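## Task

Move the orange bin and the blue bin, and no other bin, to the bench edge closest to the arms. Put the hook back in its current spot, lying flat on the bench with its handle sticking out past that edge. Every other object must stay on whatever it rests on now. Anything that stays in place only because a robot is holding it does not count. At the end, open the grippers and pull the arms away.

## Robot and tools

Robots: three identical i2rt Big YAM arms named arm1, arm2 and arm3. Each has six revolute joints, a two-finger gripper and a wrist camera. With joints 1 and 6 at zero and the hand level and pointing forward, the wrist camera rides on top of the hand and looks toward the fingertips. The hand can reach roughly 1.0 m from the joint-1 axis. The joints move at different speeds, so the hand can sweep a wide, curved path between two postures. The arms act independently: if one stalls, the others keep going.

Frame: a single scene frame shared by all arms, origin on the floor, +z up. The hand point is midway between the fingertips. The hand z axis runs along the fingers and the fingers close along the hand y axis. No line reports the arm bases' poses.

Tool execute_actions: argument actions is a list holding at most one action. The action is an object with one optional key per arm ("arm1", "arm2", "arm3"). Under each arm goes "joints", an object of absolute joint targets by name (not offsets). Each joint is given separately; none is required. Names, units and ranges: joint1_rad -2.879 to 2.879 (base yaw; positive is counter-clockwise seen from above; zero points the arm the way its base faces); joint2_rad 0 to 3.141 (shoulder; zero has the upper arm pointing back and about level, increasing lifts it up then forward); joint3_rad 0 to 3.019 (elbow; zero is fully folded, increasing opens it); joint4_rad -1.692 to 1.57 (hand pitch; positive tips fingers up); joint5_rad -1.57 to 1.57 (hand side swing; positive toward the arm's right); joint6_rad -2.094 to 2.094 (hand roll; positive is clockwise viewed from behind the hand); gripper_m 0 to 0.093, the fingertip gap in metres. Done tolerances: ±0.045, 0.14, 0.09, 0.055, 0.03, 0.035 rad for joints 1 to 6 and ±0.003 m for the gripper. All motions in one action start together and may finish at different times; one action runs at most 15 s. Example: {"arm1": {"joints": {"gripper_m": 0.05}}, "arm2": {"joints": {"joint1_rad": 0.3}}}. An unknown key or a value out of range rejects the whole call and nothing moves. An empty actions list only reports. The optional cameras argument lists which images to return: arm1_cam_wrist, arm2_cam_wrist, arm3_cam_wrist, room_a, room_b or all; null or omitted gives all, [] gives none. Room cameras are fixed in the room. All images are 672x504.

Tool wait: seconds from 0 to 10; commands nothing new and returns the same report as an empty action.

Tool zoom_image: camera name and region [x0, y0, x1, y1] in pixels of that camera's most recent full image, top-left is (0,0), at most 504 by 504; gives a closer look.

Tool finished_scene: scene number; ends the scene for good after the last command has been held, and its result states success and gives the next task. Replying with no tool call ends everything.

Reading results: joint_positions gives current joints. joint_status tells how each joint named in the last accepted action ended. off_target: stopped short and may still push. contact_stop or time_out: the joint forgets its target and holds where it stopped, except that a joint after time_out may keep its target, or one limited to 0.375, 0.375, 0.113, 0.225, 0.075, 0.3 rad (joints 1 to 6) from its position, and keep pushing; on_its_own lists such things and uncommanded behaviour, where "held at" is the held target, not the position. "joint command not followed" plus a cause line means a self/inter-arm clearance check blocked that arm's joint targets (its gripper target still runs); those joints read not_followed and may be retried on later actions until valid targets arrive or the path clears. An omitted joint or arm may still be driving to an old target without saying so. A loaded joint sinks when it stops holding. Tiny target changes may not move a joint. To relieve a push, command the joint its reported position. Joint torques come in joint order, include offsets, scale and noise, and are never zero even in free air. If a result reports a stop, later motion calls in that same reply are skipped.

Hazards: the arms do not stop on touch and can push very hard. Robots pressing hard on each other ends the run; hard hits may too, and the clearance check ignores fingers, gripper housings and wrist cameras and can react late. Contact via a carried object is fine. Knocking anything off the work area or onto the floor ends the scene. Avoid drops, slips, slams and hard shoves. Sustained pushing or holding heavy loads heats motors: a MOTOR HOT line appears from 85 °C, and at 100 °C the arm goes limp and falls (OVER-TEMPERATURE FAULT, joints read limit_stop_at_motor_heat; resend targets). Some heat carries over between scenes. Loose objects may be nudged occasionally by outside disturbances. The robot holds the last command while you think. Finish by releasing everything and moving clear.

Each tool is called after "Emit:" as a command line: name --argument value for each argument, lists and objects as JSON in quotes; but a table of rows of numbers goes row by row, as --pt "numbers of a row", without its own name.

## Session

Emit:
execute_actions --actions '[]'

Scene clock: 0.00 s.
Joint torques (N m, as the arm reports them, + toward a larger angle): no reading
arm1.joint_positions: joint1_rad=+0.785 joint2_rad=+0.427 joint3_rad=+1.468 joint4_rad=-1.217 joint5_rad=+0.098 joint6_rad=-0.051 gripper_m=+0.094
arm1.joint_status: not commanded
arm1.hand: x=-1.0137 y=+0.1128 z=+1.4198 quat_wxyz=(-0.287, +0.705, -0.299, -0.576) (m; scene frame)
arm2.joint_positions: joint1_rad=-0.443 joint2_rad=+0.488 joint3_rad=+1.620 joint4_rad=-1.334 joint5_rad=-0.247 joint6_rad=-0.416 gripper_m=+0.094
arm2.joint_status: not commanded
arm2.hand: x=-0.0087 y=+0.1235 z=+1.4018 quat_wxyz=(-0.551, +0.599, -0.488, -0.315) (m; scene frame)
arm3.joint_positions: joint1_rad=-0.175 joint2_rad=+0.656 joint3_rad=+1.649 joint4_rad=-1.381 joint5_rad=-0.267 joint6_rad=-0.125 gripper_m=+0.095
arm3.joint_status: not commanded
arm3.hand: x=+0.9352 y=+0.2011 z=+1.3689 quat_wxyz=(-0.373, +0.626, -0.542, -0.420) (m; scene frame)
pictures: arm1_cam_wrist, arm2_cam_wrist, arm3_cam_wrist, room_a, room_b
Images, in order (width x height): arm1_cam_wrist 672x504, arm2_cam_wrist 672x504, arm3_cam_wrist 672x504, room_a 672x504, room_b 672x504.

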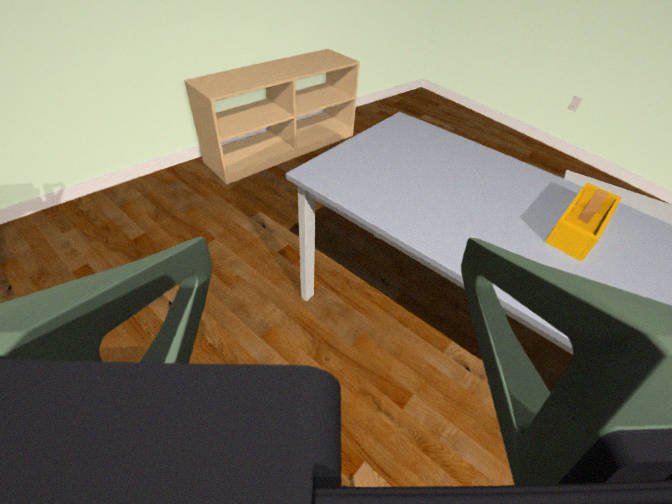

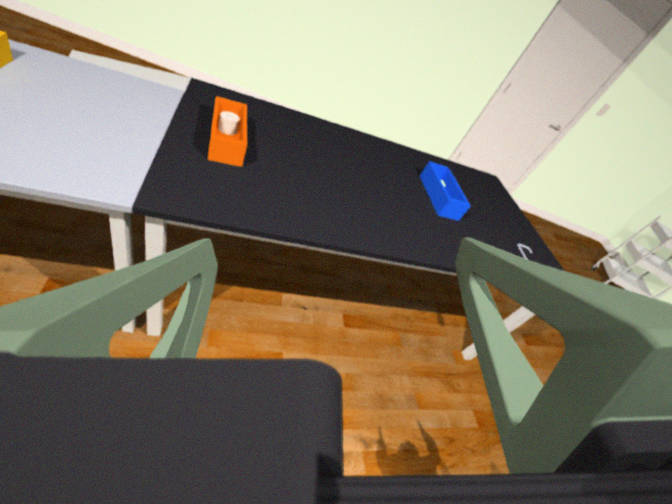

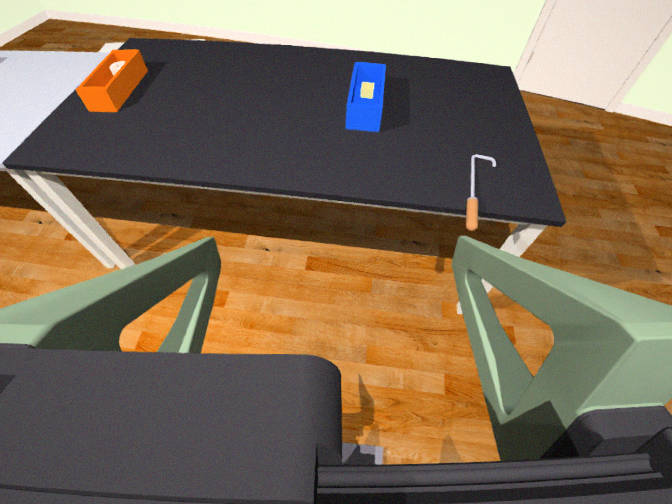

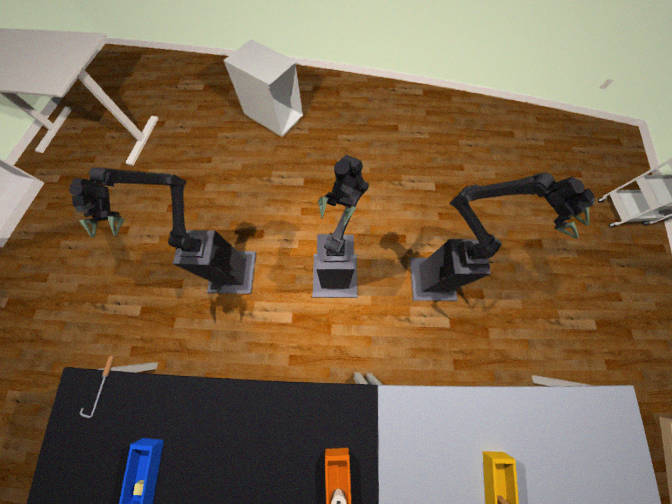

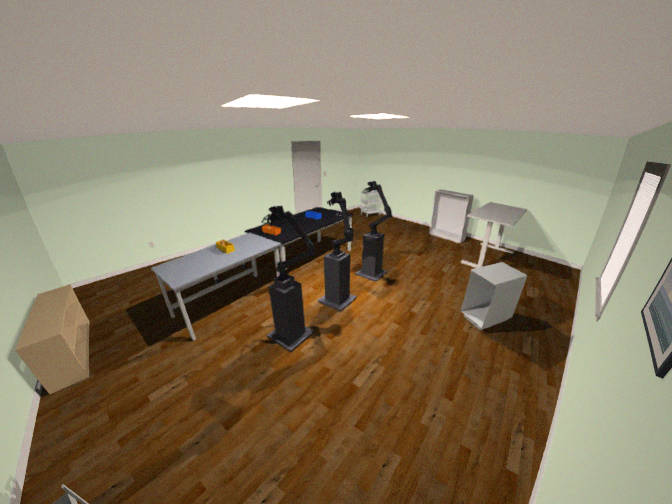

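Emit:
execute_actions --actions '[{"arm3":{"joints":{"joint1_rad":0,"joint2_rad":1.57,"joint3_rad":1.57,"joint4_rad":0,"joint5_rad":0,"joint6_rad":0}},"arm2":{"joints":{"joint1_rad":0,"joint2_rad":1.57,"joint3_rad":1.57,"joint4_rad":-1.0,"joint5_rad":0,"joint6_rad":0}},"arm1":{"joints":{"joint1_rad":0,"joint2_rad":1.0,"joint3_rad":1.0,"joint4_rad":0,"joint5_rad":0,"joint6_rad":0}}}]'

Emit:
execute_actions --actions '[{"arm3":{"joints":{"joint1_rad":-0.5,"joint2_rad":1.57,"joint3_rad":1.0,"joint4_rad":0}},"arm2":{"joints":{"joint4_rad":0}},"arm1":{"joints":{"joint2_rad":0.5,"joint3_rad":0.5}}}]'

Scene clock: 6.63 s.
Joint torques (N m, as the arm reports them, + toward a larger angle): arm1=[-1.24 -6.68 13.48  2.37  0.06  0.09] | arm2=[ -0.12 -17.27   9.88   1.16   0.18   0.18] | arm3=[  1.68 -15.13  12.83   2.34   0.23   0.1 ]
arm1.joint_positions: joint1_rad=-0.003 joint2_rad=+0.995 joint3_rad=+0.954 joint4_rad=-0.020 joint5_rad=+0.000 joint6_rad=-0.014 gripper_m=+0.094
arm1.joint_status: all done
arm1.hand: x=-0.9347 y=+0.5029 z=+1.2372 quat_wxyz=(-0.481, +0.522, -0.509, -0.487) (m; scene frame)
arm2.joint_positions: joint1_rad=-0.003 joint2_rad=+1.575 joint3_rad=+1.557 joint4_rad=-1.005 joint5_rad=-0.004 joint6_rad=-0.016 gripper_m=+0.094
arm2.joint_status: all done
arm2.hand: x=-0.0328 y=+0.6003 z=+1.0283 quat_wxyz=(-0.189, +0.695, -0.666, -0.193) (m; scene frame)
arm3.joint_positions: joint1_rad=-0.008 joint2_rad=+1.575 joint3_rad=+1.563 joint4_rad=-0.015 joint5_rad=-0.003 joint6_rad=-0.016 gripper_m=+0.095
arm3.joint_status: all done
arm3.hand: x=+0.9418 y=+0.7210 z=+1.2191 quat_wxyz=(-0.492, +0.514, -0.502, -0.492) (m; scene frame)
pictures: arm1_cam_wrist, arm2_cam_wrist, arm3_cam_wrist, room_a, room_b
Images, in order (width x height): arm1_cam_wrist 672x504, arm2_cam_wrist 672x504, arm3_cam_wrist 672x504, room_a 672x504, room_b 672x504.

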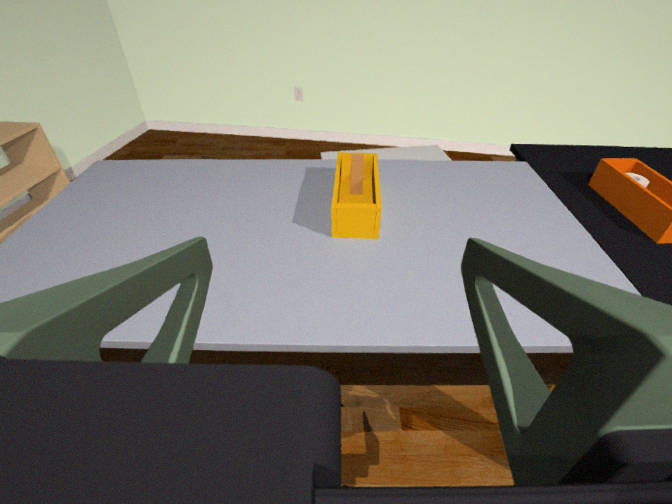

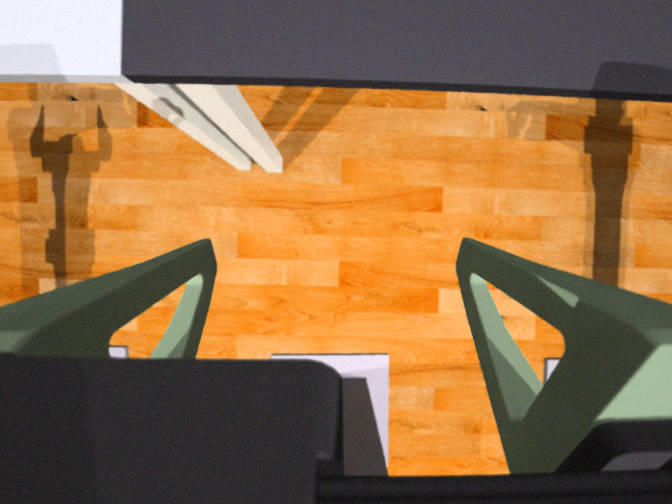

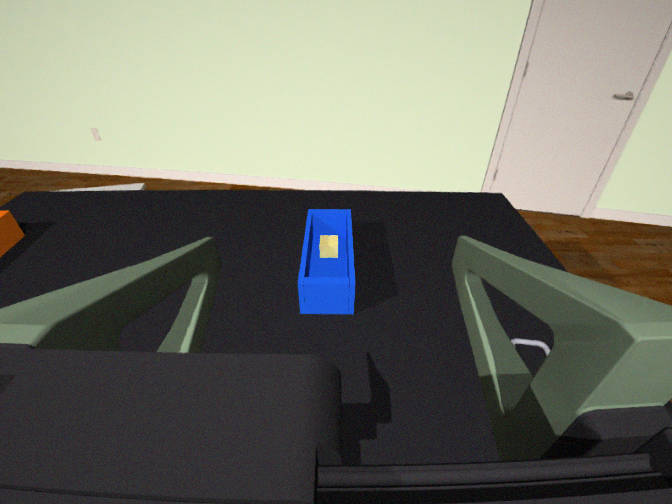

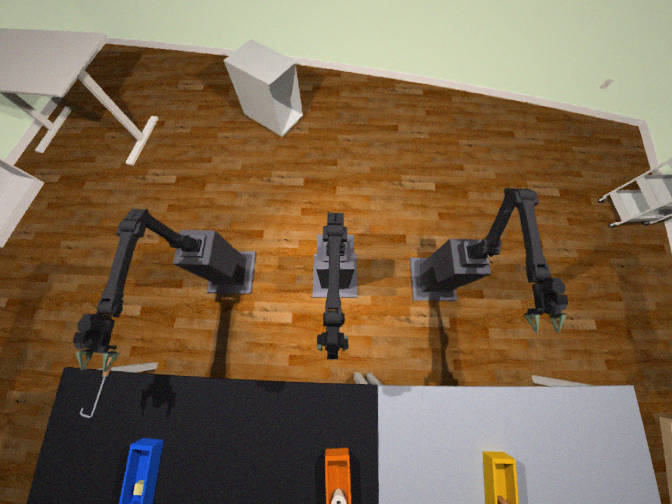

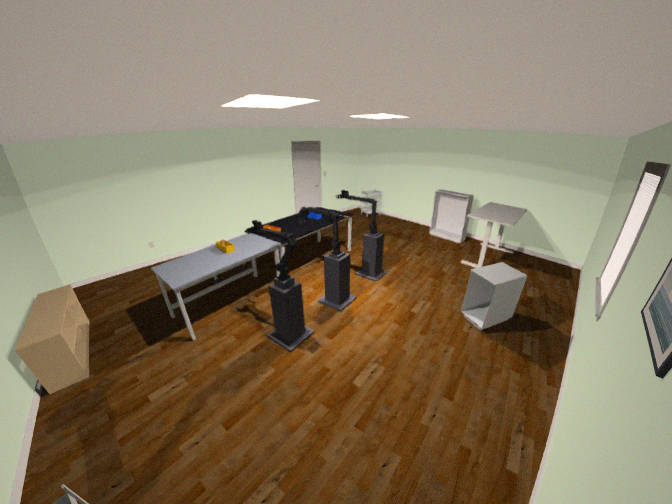

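Scene clock: 8.17 s.
Joint torques (N m, as the arm reports them, + toward a larger angle): arm1=[-1.29 -1.3  10.69  2.23  0.06  0.09] | arm2=[ -0.38 -17.93  10.43   2.14   0.21   0.17] | arm3=[  2.21 -12.62   9.88   1.96   0.     0.11]
arm1.joint_positions: joint1_rad=-0.003 joint2_rad=+0.501 joint3_rad=+0.490 joint4_rad=-0.015 joint5_rad=+0.000 joint6_rad=-0.014 gripper_m=+0.094
arm1.joint_status: all done
arm1.hand: x=-0.9326 y=+0.3531 z=+1.1445 quat_wxyz=(-0.490, +0.514, -0.500, -0.496) (m; scene frame)
arm2.joint_positions: joint1_rad=-0.003 joint2_rad=+1.575 joint3_rad=+1.557 joint4_rad=-0.016 joint5_rad=-0.004 joint6_rad=-0.016 gripper_m=+0.094
arm2.joint_status: all done
arm2.hand: x=-0.0361 y=+0.7181 z=+1.2297 quat_wxyz=(-0.488, +0.520, -0.497, -0.494) (m; scene frame)
arm3.joint_positions: joint1_rad=-0.507 joint2_rad=+1.570 joint3_rad=+1.005 joint4_rad=-0.004 joint5_rad=+0.003 joint6_rad=-0.013 gripper_m=+0.095
arm3.joint_status: all done
arm3.hand: x=+1.2394 y=+0.5458 z=+0.8937 quat_wxyz=(-0.411, +0.456, -0.751, -0.242) (m; scene frame)
pictures: arm1_cam_wrist, arm2_cam_wrist, arm3_cam_wrist, room_a, room_b
Images, in order (width x height): arm1_cam_wrist 672x504, arm2_cam_wrist 672x504, arm3_cam_wrist 672x504, room_a 672x504, room_b 672x504.

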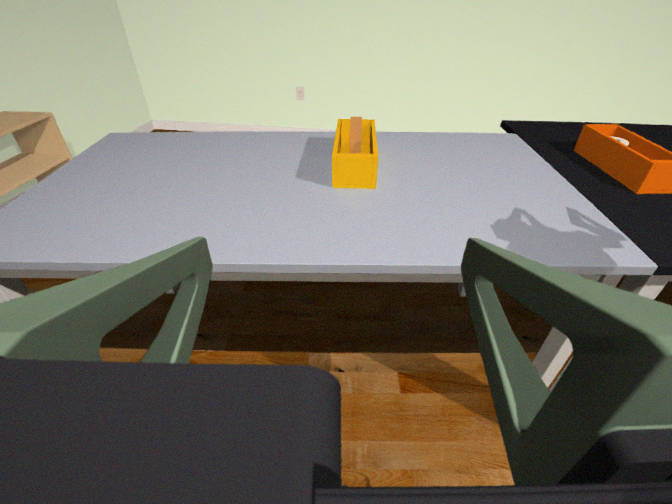

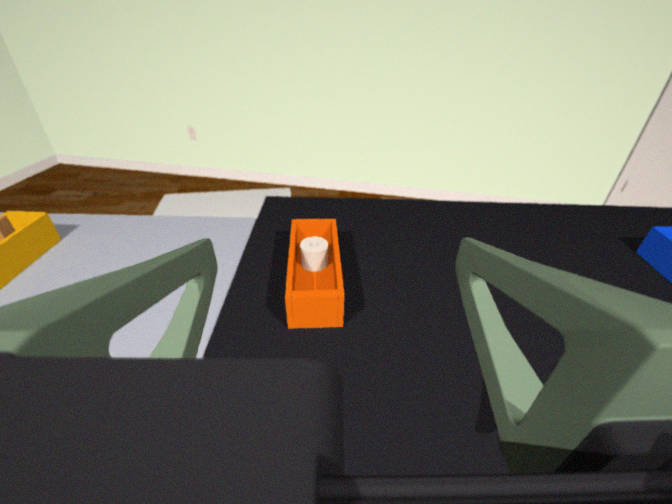

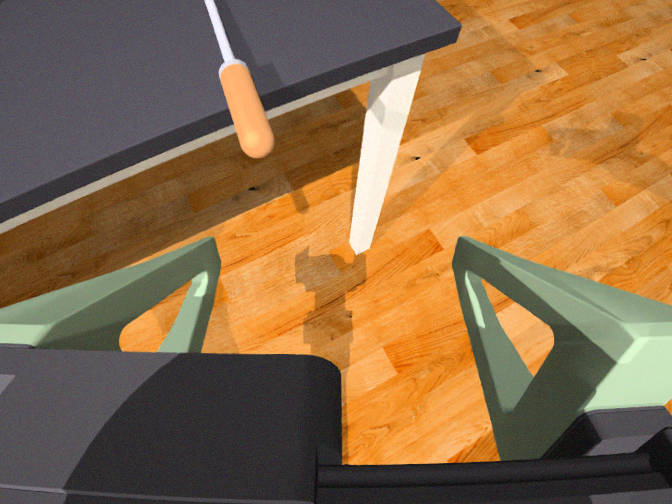

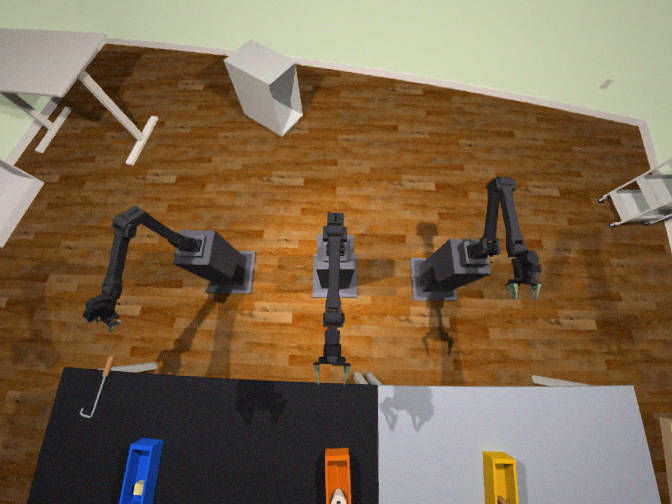

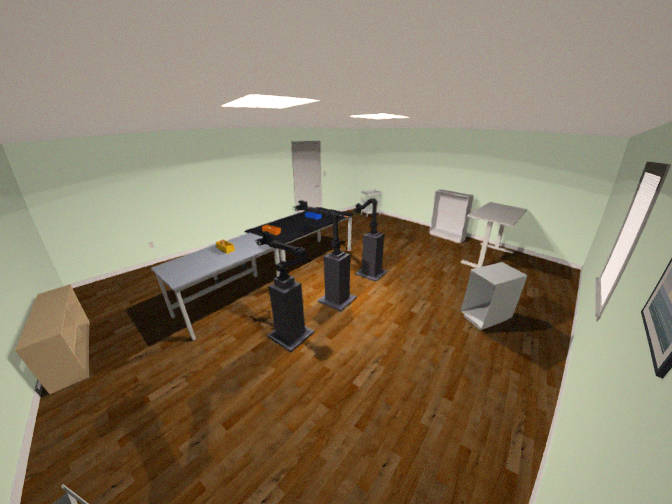

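Emit:
execute_actions --actions '[{"arm3":{"joints":{"joint1_rad":-0.66,"joint2_rad":2.0,"joint3_rad":1.0,"joint4_rad":1.0,"joint5_rad":-0.65}},"arm2":{"joints":{"joint2_rad":1.0,"joint3_rad":0.8}}}]' --cameras '["arm3_cam_wrist","room_a","room_b"]'

Scene clock: 18.77 s.
Joint torques (N m, as the arm reports them, + toward a larger angle): arm1=[-1.28 -1.03 10.68  2.22  0.06  0.09] | arm2=[-0.23 -8.06  9.58  1.81  0.19  0.17] | arm3=[  1.5  -15.67   7.55   2.3    0.02   0.11]
arm1.joint_positions: joint1_rad=-0.003 joint2_rad=+0.501 joint3_rad=+0.490 joint4_rad=-0.015 joint5_rad=+0.000 joint6_rad=-0.014 gripper_m=+0.094
arm1.joint_status: not commanded
arm1.hand: x=-0.9326 y=+0.3531 z=+1.1445 quat_wxyz=(-0.490, +0.514, -0.500, -0.496) (m; scene frame)
arm2.joint_positions: joint1_rad=-0.003 joint2_rad=+1.008 joint3_rad=+0.798 joint4_rad=-0.008 joint5_rad=-0.004 joint6_rad=-0.016 gripper_m=+0.094
arm2.joint_status: all done
arm2.hand: x=-0.0301 y=+0.4899 z=+1.0900 quat_wxyz=(-0.440, +0.564, -0.539, -0.445) (m; scene frame)
arm3.joint_positions: joint1_rad=-0.667 joint2_rad=+2.008 joint3_rad=+0.997 joint4_rad=+0.984 joint5_rad=-0.647 joint6_rad=-0.012 gripper_m=+0.095
arm3.joint_status: all done
arm3.hand: x=+1.2627 y=+0.5856 z=+0.8361 quat_wxyz=(-0.492, +0.504, -0.510, -0.494) (m; scene frame)
pictures: arm3_cam_wrist, room_a, room_b
Images, in order (width x height): arm3_cam_wrist 672x504, room_a 672x504, room_b 672x504.

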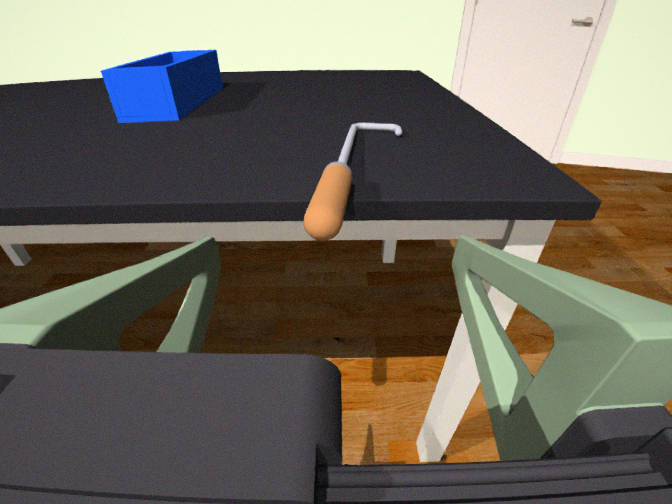

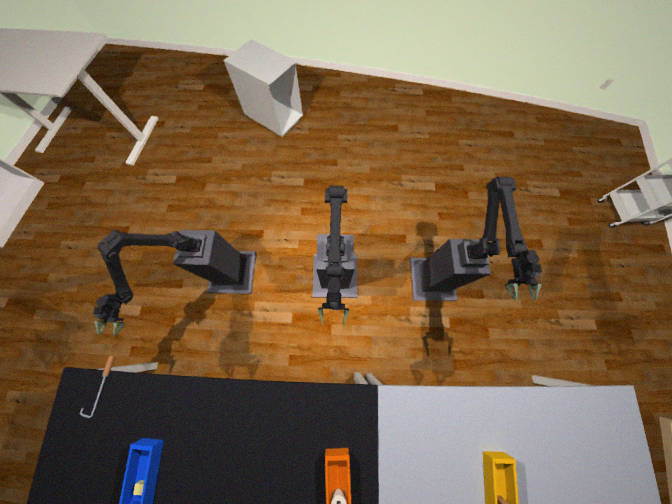

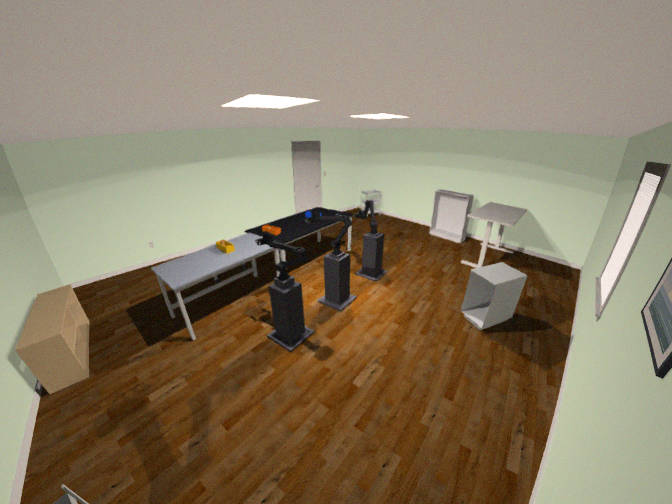

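Emit:
execute_actions --actions '[{"arm3":{"joints":{"joint1_rad":-0.52,"joint2_rad":2.2,"joint3_rad":1.155,"joint4_rad":1.07,"joint5_rad":-0.365}}}]' --cameras '["arm3_cam_wrist","room_a","room_b"]'

Emit:
zoom_image --camera "room_b" --region '[290,180,410,270]'

Scene clock: 28.93 s.
Joint torques (N m, as the arm reports them, + toward a larger angle): arm1=[-1.28 -1.04 10.69  2.22  0.06  0.1 ] | arm2=[-0.22 -7.98  9.43  1.76  0.21  0.18] | arm3=[  0.49 -17.4    9.2    2.2    0.2    0.13]
arm1.joint_positions: joint1_rad=-0.003 joint2_rad=+0.501 joint3_rad=+0.490 joint4_rad=-0.015 joint5_rad=+0.000 joint6_rad=-0.014 gripper_m=+0.094
arm1.joint_status: not commanded
arm1.hand: x=-0.9326 y=+0.3531 z=+1.1445 quat_wxyz=(-0.490, +0.514, -0.500, -0.496) (m; scene frame)
arm2.joint_positions: joint1_rad=-0.003 joint2_rad=+1.008 joint3_rad=+0.798 joint4_rad=-0.008 joint5_rad=-0.004 joint6_rad=-0.016 gripper_m=+0.094
arm2.joint_status: not commanded
arm2.hand: x=-0.0301 y=+0.4899 z=+1.0900 quat_wxyz=(-0.440, +0.564, -0.539, -0.445) (m; scene frame)
arm3.joint_positions: joint1_rad=-0.513 joint2_rad=+2.195 joint3_rad=+1.131 joint4_rad=+1.058 joint5_rad=-0.368 joint6_rad=-0.012 gripper_m=+0.095
arm3.joint_status: all done
arm3.hand: x=+1.2341 y=+0.6603 z=+0.7833 quat_wxyz=(-0.529, +0.471, -0.532, -0.463) (m; scene frame)
pictures: arm3_cam_wrist, room_a, room_b
Images, in order (width x height): arm3_cam_wrist 672x504, room_a 672x504, room_b 672x504.

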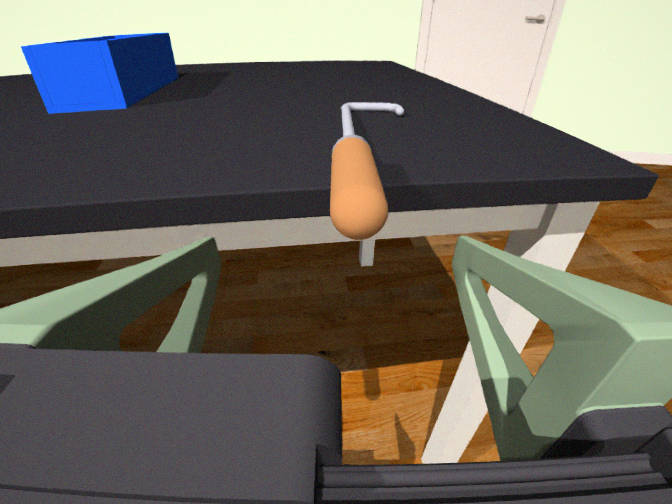

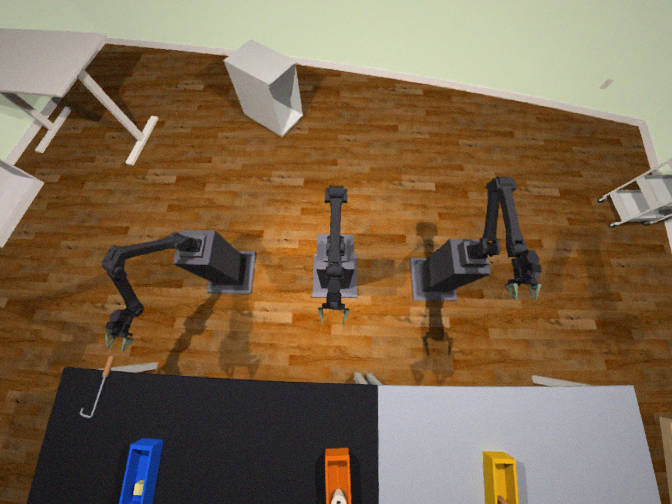

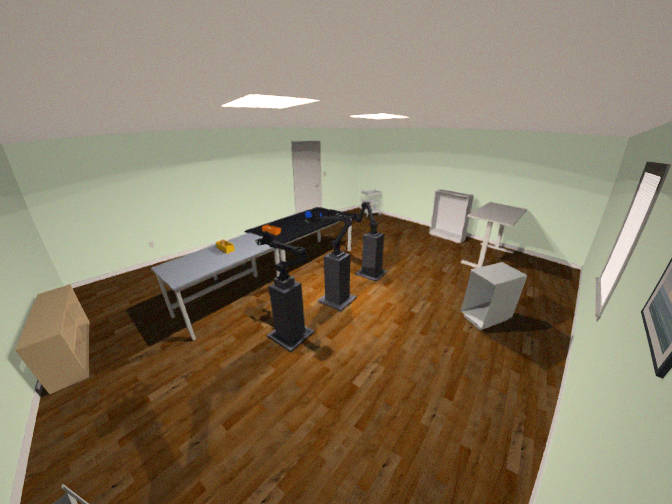

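Region (290, 180, 410, 270) of room_b's 672x504 image, scaled by 4.200, with more detail than that image has; it fills the top 378 rows of this view, and the rest is white.

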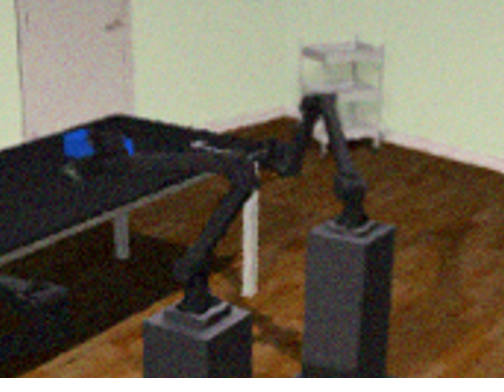

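Emit:
execute_actions --actions '[{"arm3":{"joints":{"joint1_rad":-0.495,"joint2_rad":2.345,"joint3_rad":1.44,"joint4_rad":0.92,"joint5_rad":-0.34}},"arm2":{"joints":{"joint2_rad":0.3,"joint3_rad":0.3}}}]' --cameras '["arm3_cam_wrist","room_b"]'

Emit:
zoom_image --camera "room_b" --region '[310,195,390,245]'

Scene clock: 38.60 s.
Joint torques (N m, as the arm reports them, + toward a larger angle): arm1=[-1.27 -1.03 10.68  2.21  0.06  0.09] | arm2=[-0.34  1.67  8.74  1.84  0.18  0.18] | arm3=[  1.42 -18.92  11.37   1.59   0.19   0.08]
arm1.joint_positions: joint1_rad=-0.003 joint2_rad=+0.501 joint3_rad=+0.490 joint4_rad=-0.015 joint5_rad=+0.000 joint6_rad=-0.014 gripper_m=+0.094
arm1.joint_status: not commanded
arm1.hand: x=-0.9326 y=+0.3531 z=+1.1445 quat_wxyz=(-0.490, +0.514, -0.500, -0.496) (m; scene frame)
arm2.joint_positions: joint1_rad=-0.003 joint2_rad=+0.299 joint3_rad=+0.309 joint4_rad=-0.008 joint5_rad=-0.004 joint6_rad=-0.016 gripper_m=+0.094
arm2.joint_status: all done
arm2.hand: x=-0.0255 y=+0.3069 z=+1.0472 quat_wxyz=(-0.497, +0.511, -0.488, -0.503) (m; scene frame)
arm3.joint_positions: joint1_rad=-0.505 joint2_rad=+2.337 joint3_rad=+1.407 joint4_rad=+0.925 joint5_rad=-0.343 joint6_rad=-0.012 gripper_m=+0.095
arm3.joint_status: all done
arm3.hand: x=+1.2696 y=+0.7307 z=+0.7686 quat_wxyz=(-0.534, +0.467, -0.536, -0.458) (m; scene frame)
pictures: arm3_cam_wrist, room_b
Images, in order (width x height): arm3_cam_wrist 672x504, room_b 672x504.

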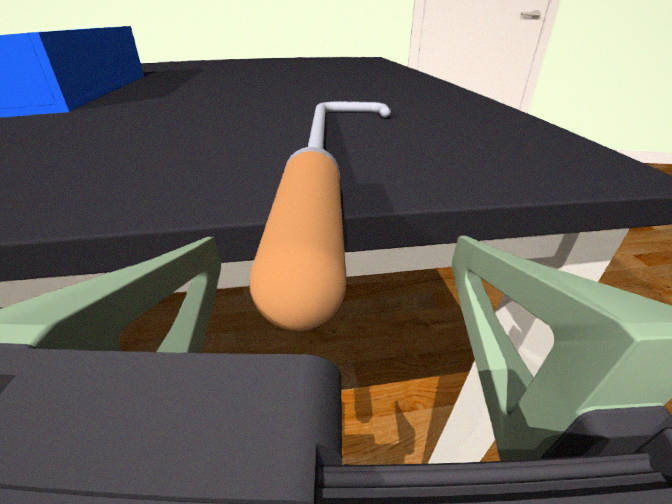

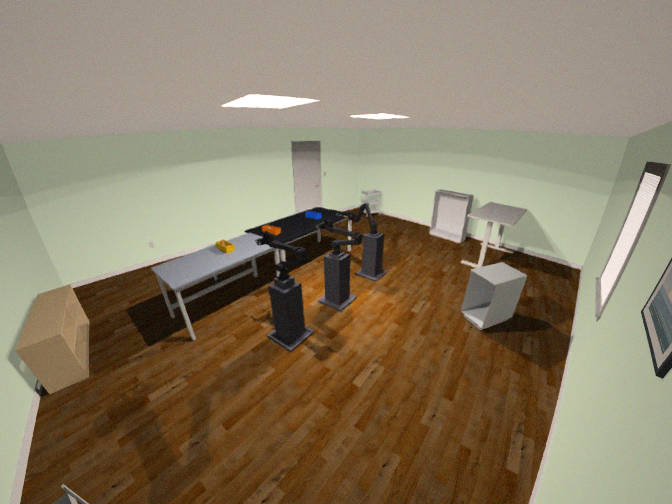

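Region (310, 195, 390, 245) of room_b's 672x504 image, scaled by 6.300, with more detail than that image has; it fills the top 315 rows of this view, and the rest is white.

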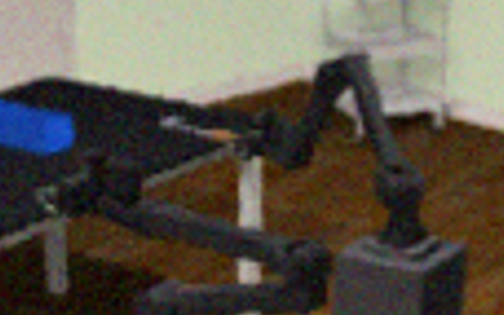

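Emit:
execute_actions --actions '[{"arm3":{"joints":{"joint1_rad":-0.472,"joint2_rad":2.375,"joint3_rad":1.495,"joint4_rad":0.895}}}]' --cameras '["arm3_cam_wrist"]'

Emit:
execute_actions --actions '[{"arm3":{"joints":{"gripper_m":0.0}}}]' --cameras '["arm3_cam_wrist"]'

Scene clock: 42.23 s.
Joint torques (N m, as the arm reports them, + toward a larger angle): arm1=[-1.29 -1.04 10.68  2.22  0.06  0.09] | arm2=[-0.29  1.83  8.81  1.79  0.21  0.17] | arm3=[  1.51 -17.88  12.2    1.45   0.17   0.07]
arm1.joint_positions: joint1_rad=-0.003 joint2_rad=+0.501 joint3_rad=+0.490 joint4_rad=-0.015 joint5_rad=+0.000 joint6_rad=-0.014 gripper_m=+0.094
arm1.joint_status: not commanded
arm1.hand: x=-0.9326 y=+0.3531 z=+1.1445 quat_wxyz=(-0.490, +0.514, -0.500, -0.496) (m; scene frame)
arm2.joint_positions: joint1_rad=-0.003 joint2_rad=+0.299 joint3_rad=+0.309 joint4_rad=-0.008 joint5_rad=-0.004 joint6_rad=-0.016 gripper_m=+0.094
arm2.joint_status: not commanded
arm2.hand: x=-0.0255 y=+0.3069 z=+1.0472 quat_wxyz=(-0.497, +0.511, -0.488, -0.503) (m; scene frame)
arm3.joint_positions: joint1_rad=-0.475 joint2_rad=+2.346 joint3_rad=+1.457 joint4_rad=+0.903 joint5_rad=-0.342 joint6_rad=-0.012 gripper_m=+0.095
arm3.joint_status: all done
arm3.hand: x=+1.2544 y=+0.7528 z=+0.7797 quat_wxyz=(-0.533, +0.472, -0.523, -0.468) (m; scene frame)
pictures: arm3_cam_wrist
Images, in order (width x height): arm3_cam_wrist 672x504.

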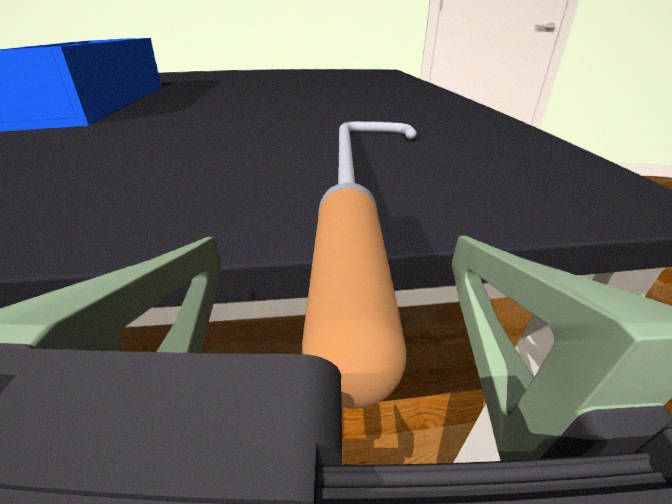

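Scene clock: 42.97 s.
Joint torques (N m, as the arm reports them, + toward a larger angle): arm1=[-1.27 -1.   10.69  2.22  0.06  0.09] | arm2=[-0.32  1.61  8.88  1.79  0.19  0.17] | arm3=[  1.01 -18.16  12.23   1.38   0.06   0.06]
arm1.joint_positions: joint1_rad=-0.003 joint2_rad=+0.501 joint3_rad=+0.490 joint4_rad=-0.015 joint5_rad=+0.000 joint6_rad=-0.014 gripper_m=+0.094
arm1.joint_status: not commanded
arm1.hand: x=-0.9326 y=+0.3531 z=+1.1445 quat_wxyz=(-0.490, +0.514, -0.500, -0.496) (m; scene frame)
arm2.joint_positions: joint1_rad=-0.003 joint2_rad=+0.299 joint3_rad=+0.309 joint4_rad=-0.008 joint5_rad=-0.004 joint6_rad=-0.016 gripper_m=+0.094
arm2.joint_status: not commanded
arm2.hand: x=-0.0255 y=+0.3069 z=+1.0472 quat_wxyz=(-0.497, +0.511, -0.488, -0.503) (m; scene frame)
arm3.joint_positions: joint1_rad=-0.475 joint2_rad=+2.346 joint3_rad=+1.457 joint4_rad=+0.903 joint5_rad=-0.339 joint6_rad=-0.012 gripper_m=+0.030
arm3.joint_status: gripper_m off_target (ended at +0.030, target +0.000)
arm3.hand: x=+1.2549 y=+0.7528 z=+0.7797 quat_wxyz=(-0.534, +0.471, -0.524, -0.467) (m; scene frame)
pictures: arm3_cam_wrist
Images, in order (width x height): arm3_cam_wrist 672x504.

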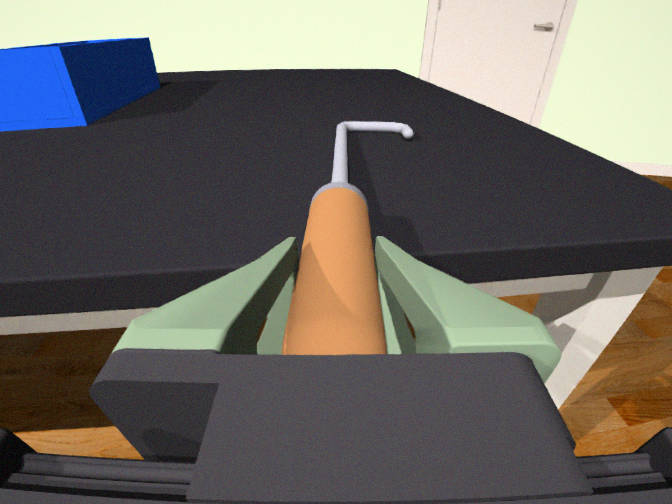

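Emit:
execute_actions --actions '[{"arm3":{"joints":{"joint2_rad":2.05,"joint4_rad":0.65}}}]' --cameras '[]'

Emit:
execute_actions --actions '[{"arm3":{"joints":{"joint1_rad":-0.02,"joint2_rad":2.2,"joint3_rad":1.83,"joint4_rad":0.43,"joint5_rad":0}}}]' --cameras '["arm3_cam_wrist"]'

Emit:
execute_actions --actions '[{"arm3":{"joints":{"joint6_rad":1.57}},"arm2":{"joints":{"joint1_rad":-0.6,"joint2_rad":1.2,"joint3_rad":0.7,"joint4_rad":0.7}}}]'

Scene clock: 48.67 s.
Joint torques (N m, as the arm reports them, + toward a larger angle): arm1=[-1.3  -1.   10.68  2.22  0.06  0.09] | arm2=[-0.12  1.92  8.85  1.79  0.18  0.17] | arm3=[  1.17 -19.02  14.08   2.08   0.08   0.09]
arm1.joint_positions: joint1_rad=-0.003 joint2_rad=+0.501 joint3_rad=+0.490 joint4_rad=-0.015 joint5_rad=+0.000 joint6_rad=-0.014 gripper_m=+0.094
arm1.joint_status: not commanded
arm1.hand: x=-0.9326 y=+0.3531 z=+1.1445 quat_wxyz=(-0.490, +0.514, -0.500, -0.496) (m; scene frame)
arm2.joint_positions: joint1_rad=-0.003 joint2_rad=+0.299 joint3_rad=+0.309 joint4_rad=-0.008 joint5_rad=-0.004 joint6_rad=-0.016 gripper_m=+0.094
arm2.joint_status: not commanded
arm2.hand: x=-0.0255 y=+0.3069 z=+1.0472 quat_wxyz=(-0.497, +0.511, -0.488, -0.503) (m; scene frame)
arm3.joint_positions: joint1_rad=-0.475 joint2_rad=+2.053 joint3_rad=+1.459 joint4_rad=+0.639 joint5_rad=-0.339 joint6_rad=-0.011 gripper_m=+0.030
arm3.joint_status: all done
arm3.hand: x=+1.2547 y=+0.7518 z=+0.9514 quat_wxyz=(-0.544, +0.467, -0.514, -0.472) (m; scene frame)
pictures: none
No camera images: the call's "cameras" was empty. Leave "cameras" out to get every camera's image.

Scene clock: 50.70 s.
Joint torques (N m, as the arm reports them, + toward a larger angle): arm1=[-1.3  -1.04 10.68  2.22  0.06  0.09] | arm2=[-0.24  1.67  8.82  1.85  0.2   0.17] | arm3=[  1.88 -21.69  17.36   2.29   0.    -0.02]
arm1.joint_positions: joint1_rad=-0.003 joint2_rad=+0.501 joint3_rad=+0.490 joint4_rad=-0.015 joint5_rad=+0.000 joint6_rad=-0.014 gripper_m=+0.094
arm1.joint_status: not commanded
arm1.hand: x=-0.9326 y=+0.3531 z=+1.1445 quat_wxyz=(-0.490, +0.514, -0.500, -0.496) (m; scene frame)
arm2.joint_positions: joint1_rad=-0.003 joint2_rad=+0.299 joint3_rad=+0.309 joint4_rad=-0.008 joint5_rad=-0.004 joint6_rad=-0.016 gripper_m=+0.094
arm2.joint_status: not commanded
arm2.hand: x=-0.0255 y=+0.3069 z=+1.0472 quat_wxyz=(-0.497, +0.511, -0.488, -0.503) (m; scene frame)
arm3.joint_positions: joint1_rad=-0.028 joint2_rad=+2.206 joint3_rad=+1.769 joint4_rad=+0.420 joint5_rad=+0.003 joint6_rad=-0.002 gripper_m=+0.030
arm3.joint_status: all done
arm3.hand: x=+0.9582 y=+0.8935 z=+0.9495 quat_wxyz=(-0.497, +0.501, -0.510, -0.491) (m; scene frame)
pictures: arm3_cam_wrist
Images, in order (width x height): arm3_cam_wrist 672x504.

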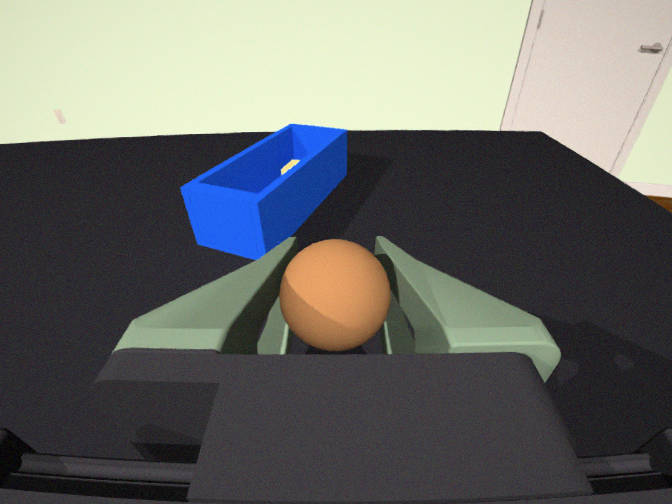

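Scene clock: 54.17 s.
Joint torques (N m, as the arm reports them, + toward a larger angle): arm1=[-1.28 -1.01 10.69  2.22  0.06  0.09] | arm2=[ -0.46 -10.02   9.78   1.92   0.14   0.17] | arm3=[  1.22 -22.19  17.35   2.56   0.1    0.38]
arm1.joint_positions: joint1_rad=-0.003 joint2_rad=+0.501 joint3_rad=+0.490 joint4_rad=-0.015 joint5_rad=+0.000 joint6_rad=-0.014 gripper_m=+0.094
arm1.joint_status: not commanded
arm1.hand: x=-0.9326 y=+0.3531 z=+1.1445 quat_wxyz=(-0.490, +0.514, -0.500, -0.496) (m; scene frame)
arm2.joint_positions: joint1_rad=-0.598 joint2_rad=+1.209 joint3_rad=+0.679 joint4_rad=+0.685 joint5_rad=-0.003 joint6_rad=-0.015 gripper_m=+0.094
arm2.joint_status: all done
arm2.hand: x=+0.2650 y=+0.4404 z=+1.0900 quat_wxyz=(-0.669, +0.318, -0.567, -0.360) (m; scene frame)
arm3.joint_positions: joint1_rad=-0.028 joint2_rad=+2.208 joint3_rad=+1.769 joint4_rad=+0.408 joint5_rad=+0.000 joint6_rad=+1.518 gripper_m=+0.030
arm3.joint_status: joint6_rad time_out (moved +1.520 of +1.572)
arm3.on_its_own: joint6_rad reads +1.518 and still pushes toward +1.570 since a time_out
arm3.hand: x=+0.9573 y=+0.8936 z=+0.9446 quat_wxyz=(-0.020, +0.013, -0.720, -0.694) (m; scene frame)
pictures: arm1_cam_wrist, arm2_cam_wrist, arm3_cam_wrist, room_a, room_b
Images, in order (width x height): arm1_cam_wrist 672x504, arm2_cam_wrist 672x504, arm3_cam_wrist 672x504, room_a 672x504, room_b 672x504.

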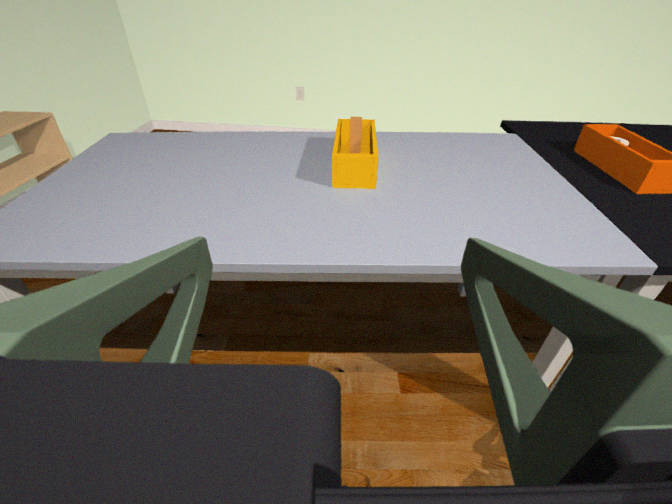

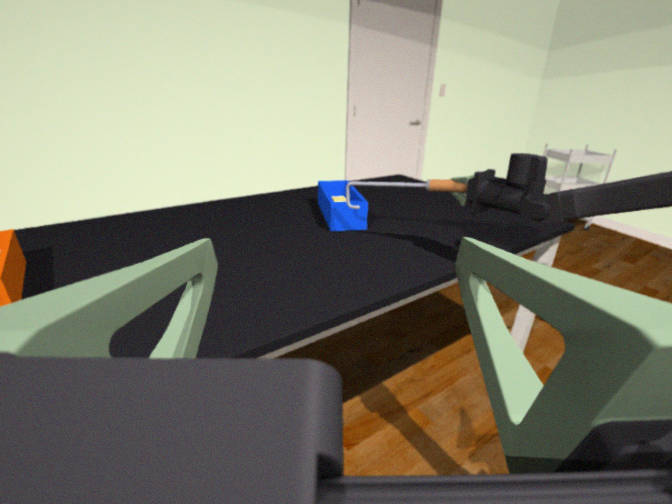

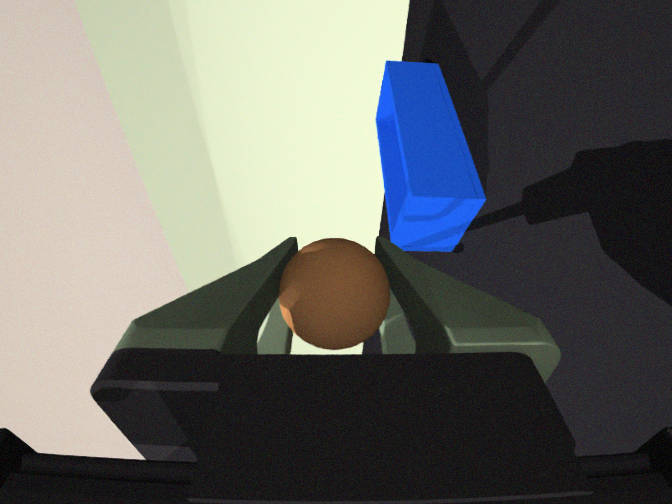

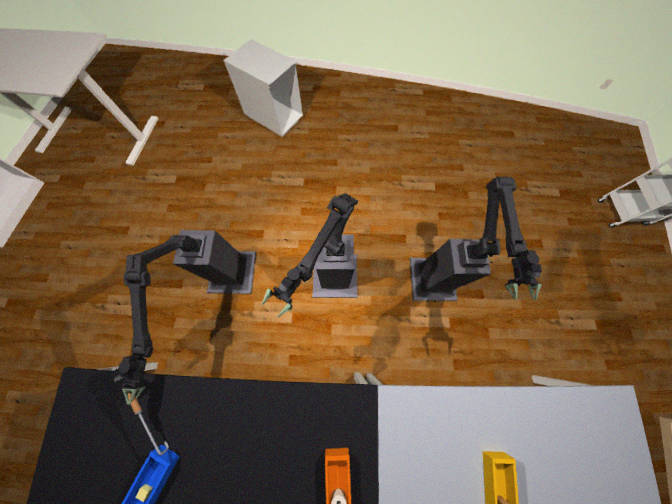

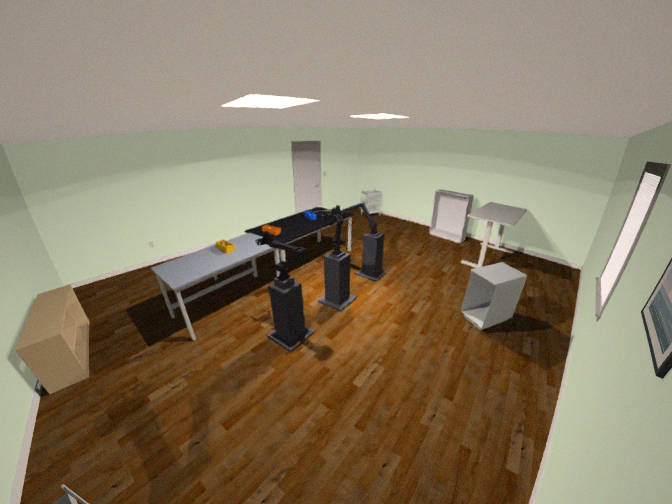

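Emit:
execute_actions --actions '[{"arm3":{"joints":{"joint1_rad":0.03,"joint2_rad":2.28,"joint3_rad":2.01,"joint4_rad":0.37,"joint5_rad":0.4}}}]' --cameras '["arm3_cam_wrist","arm2_cam_wrist","room_a"]'

Scene clock: 60.77 s.
Joint torques (N m, as the arm reports them, + toward a larger angle): arm1=[-1.28 -1.03 10.68  2.22  0.06  0.09] | arm2=[ -0.44 -10.03   9.79   2.02   0.16   0.19] | arm3=[  0.25 -24.24  20.39   2.67   0.2    0.35]
arm1.joint_positions: joint1_rad=-0.003 joint2_rad=+0.501 joint3_rad=+0.490 joint4_rad=-0.015 joint5_rad=+0.000 joint6_rad=-0.014 gripper_m=+0.094
arm1.joint_status: not commanded
arm1.hand: x=-0.9326 y=+0.3531 z=+1.1445 quat_wxyz=(-0.490, +0.514, -0.500, -0.496) (m; scene frame)
arm2.joint_positions: joint1_rad=-0.598 joint2_rad=+1.209 joint3_rad=+0.679 joint4_rad=+0.685 joint5_rad=-0.003 joint6_rad=-0.015 gripper_m=+0.094
arm2.joint_status: not commanded
arm2.hand: x=+0.2650 y=+0.4404 z=+1.0900 quat_wxyz=(-0.669, +0.318, -0.567, -0.360) (m; scene frame)
arm3.joint_positions: joint1_rad=+0.038 joint2_rad=+2.308 joint3_rad=+1.919 joint4_rad=+0.343 joint5_rad=+0.397 joint6_rad=+1.523 gripper_m=+0.030
arm3.joint_status: joint3_rad time_out (moved +0.150 of +0.241); the others done
arm3.on_its_own: joint3_rad reads +1.919 and still pushes toward +2.010 since a time_out; joint6_rad reads +1.523 and still pushes toward +1.570 since a time_out
arm3.hand: x=+0.9641 y=+0.9149 z=+0.9296 quat_wxyz=(-0.139, -0.101, -0.717, -0.675) (m; scene frame)
pictures: arm2_cam_wrist, arm3_cam_wrist, room_a
Images, in order (width x height): arm2_cam_wrist 672x504, arm3_cam_wrist 672x504, room_a 672x504.

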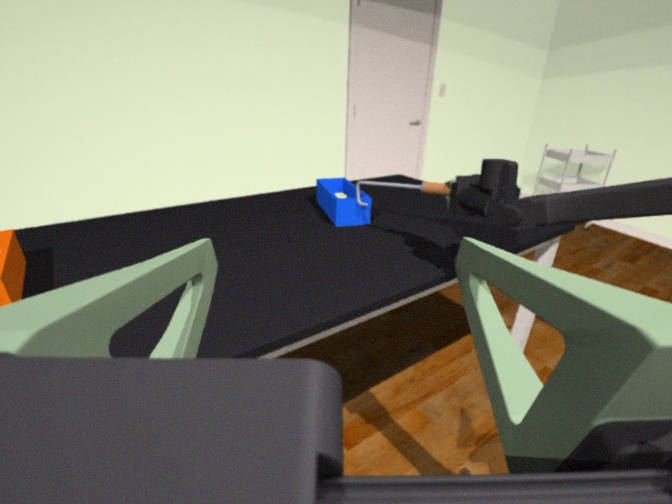

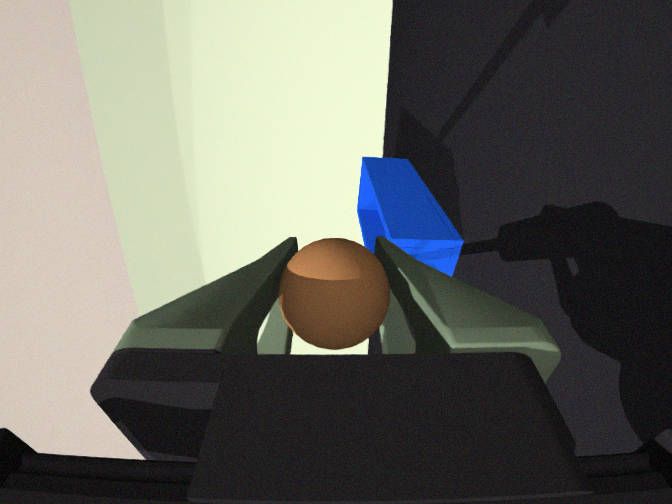

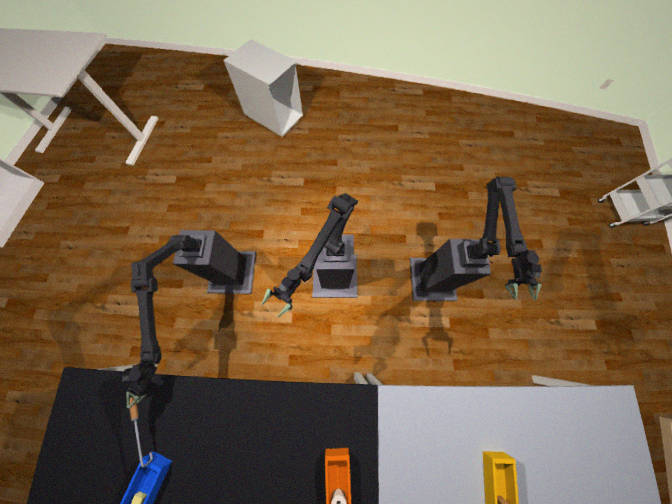

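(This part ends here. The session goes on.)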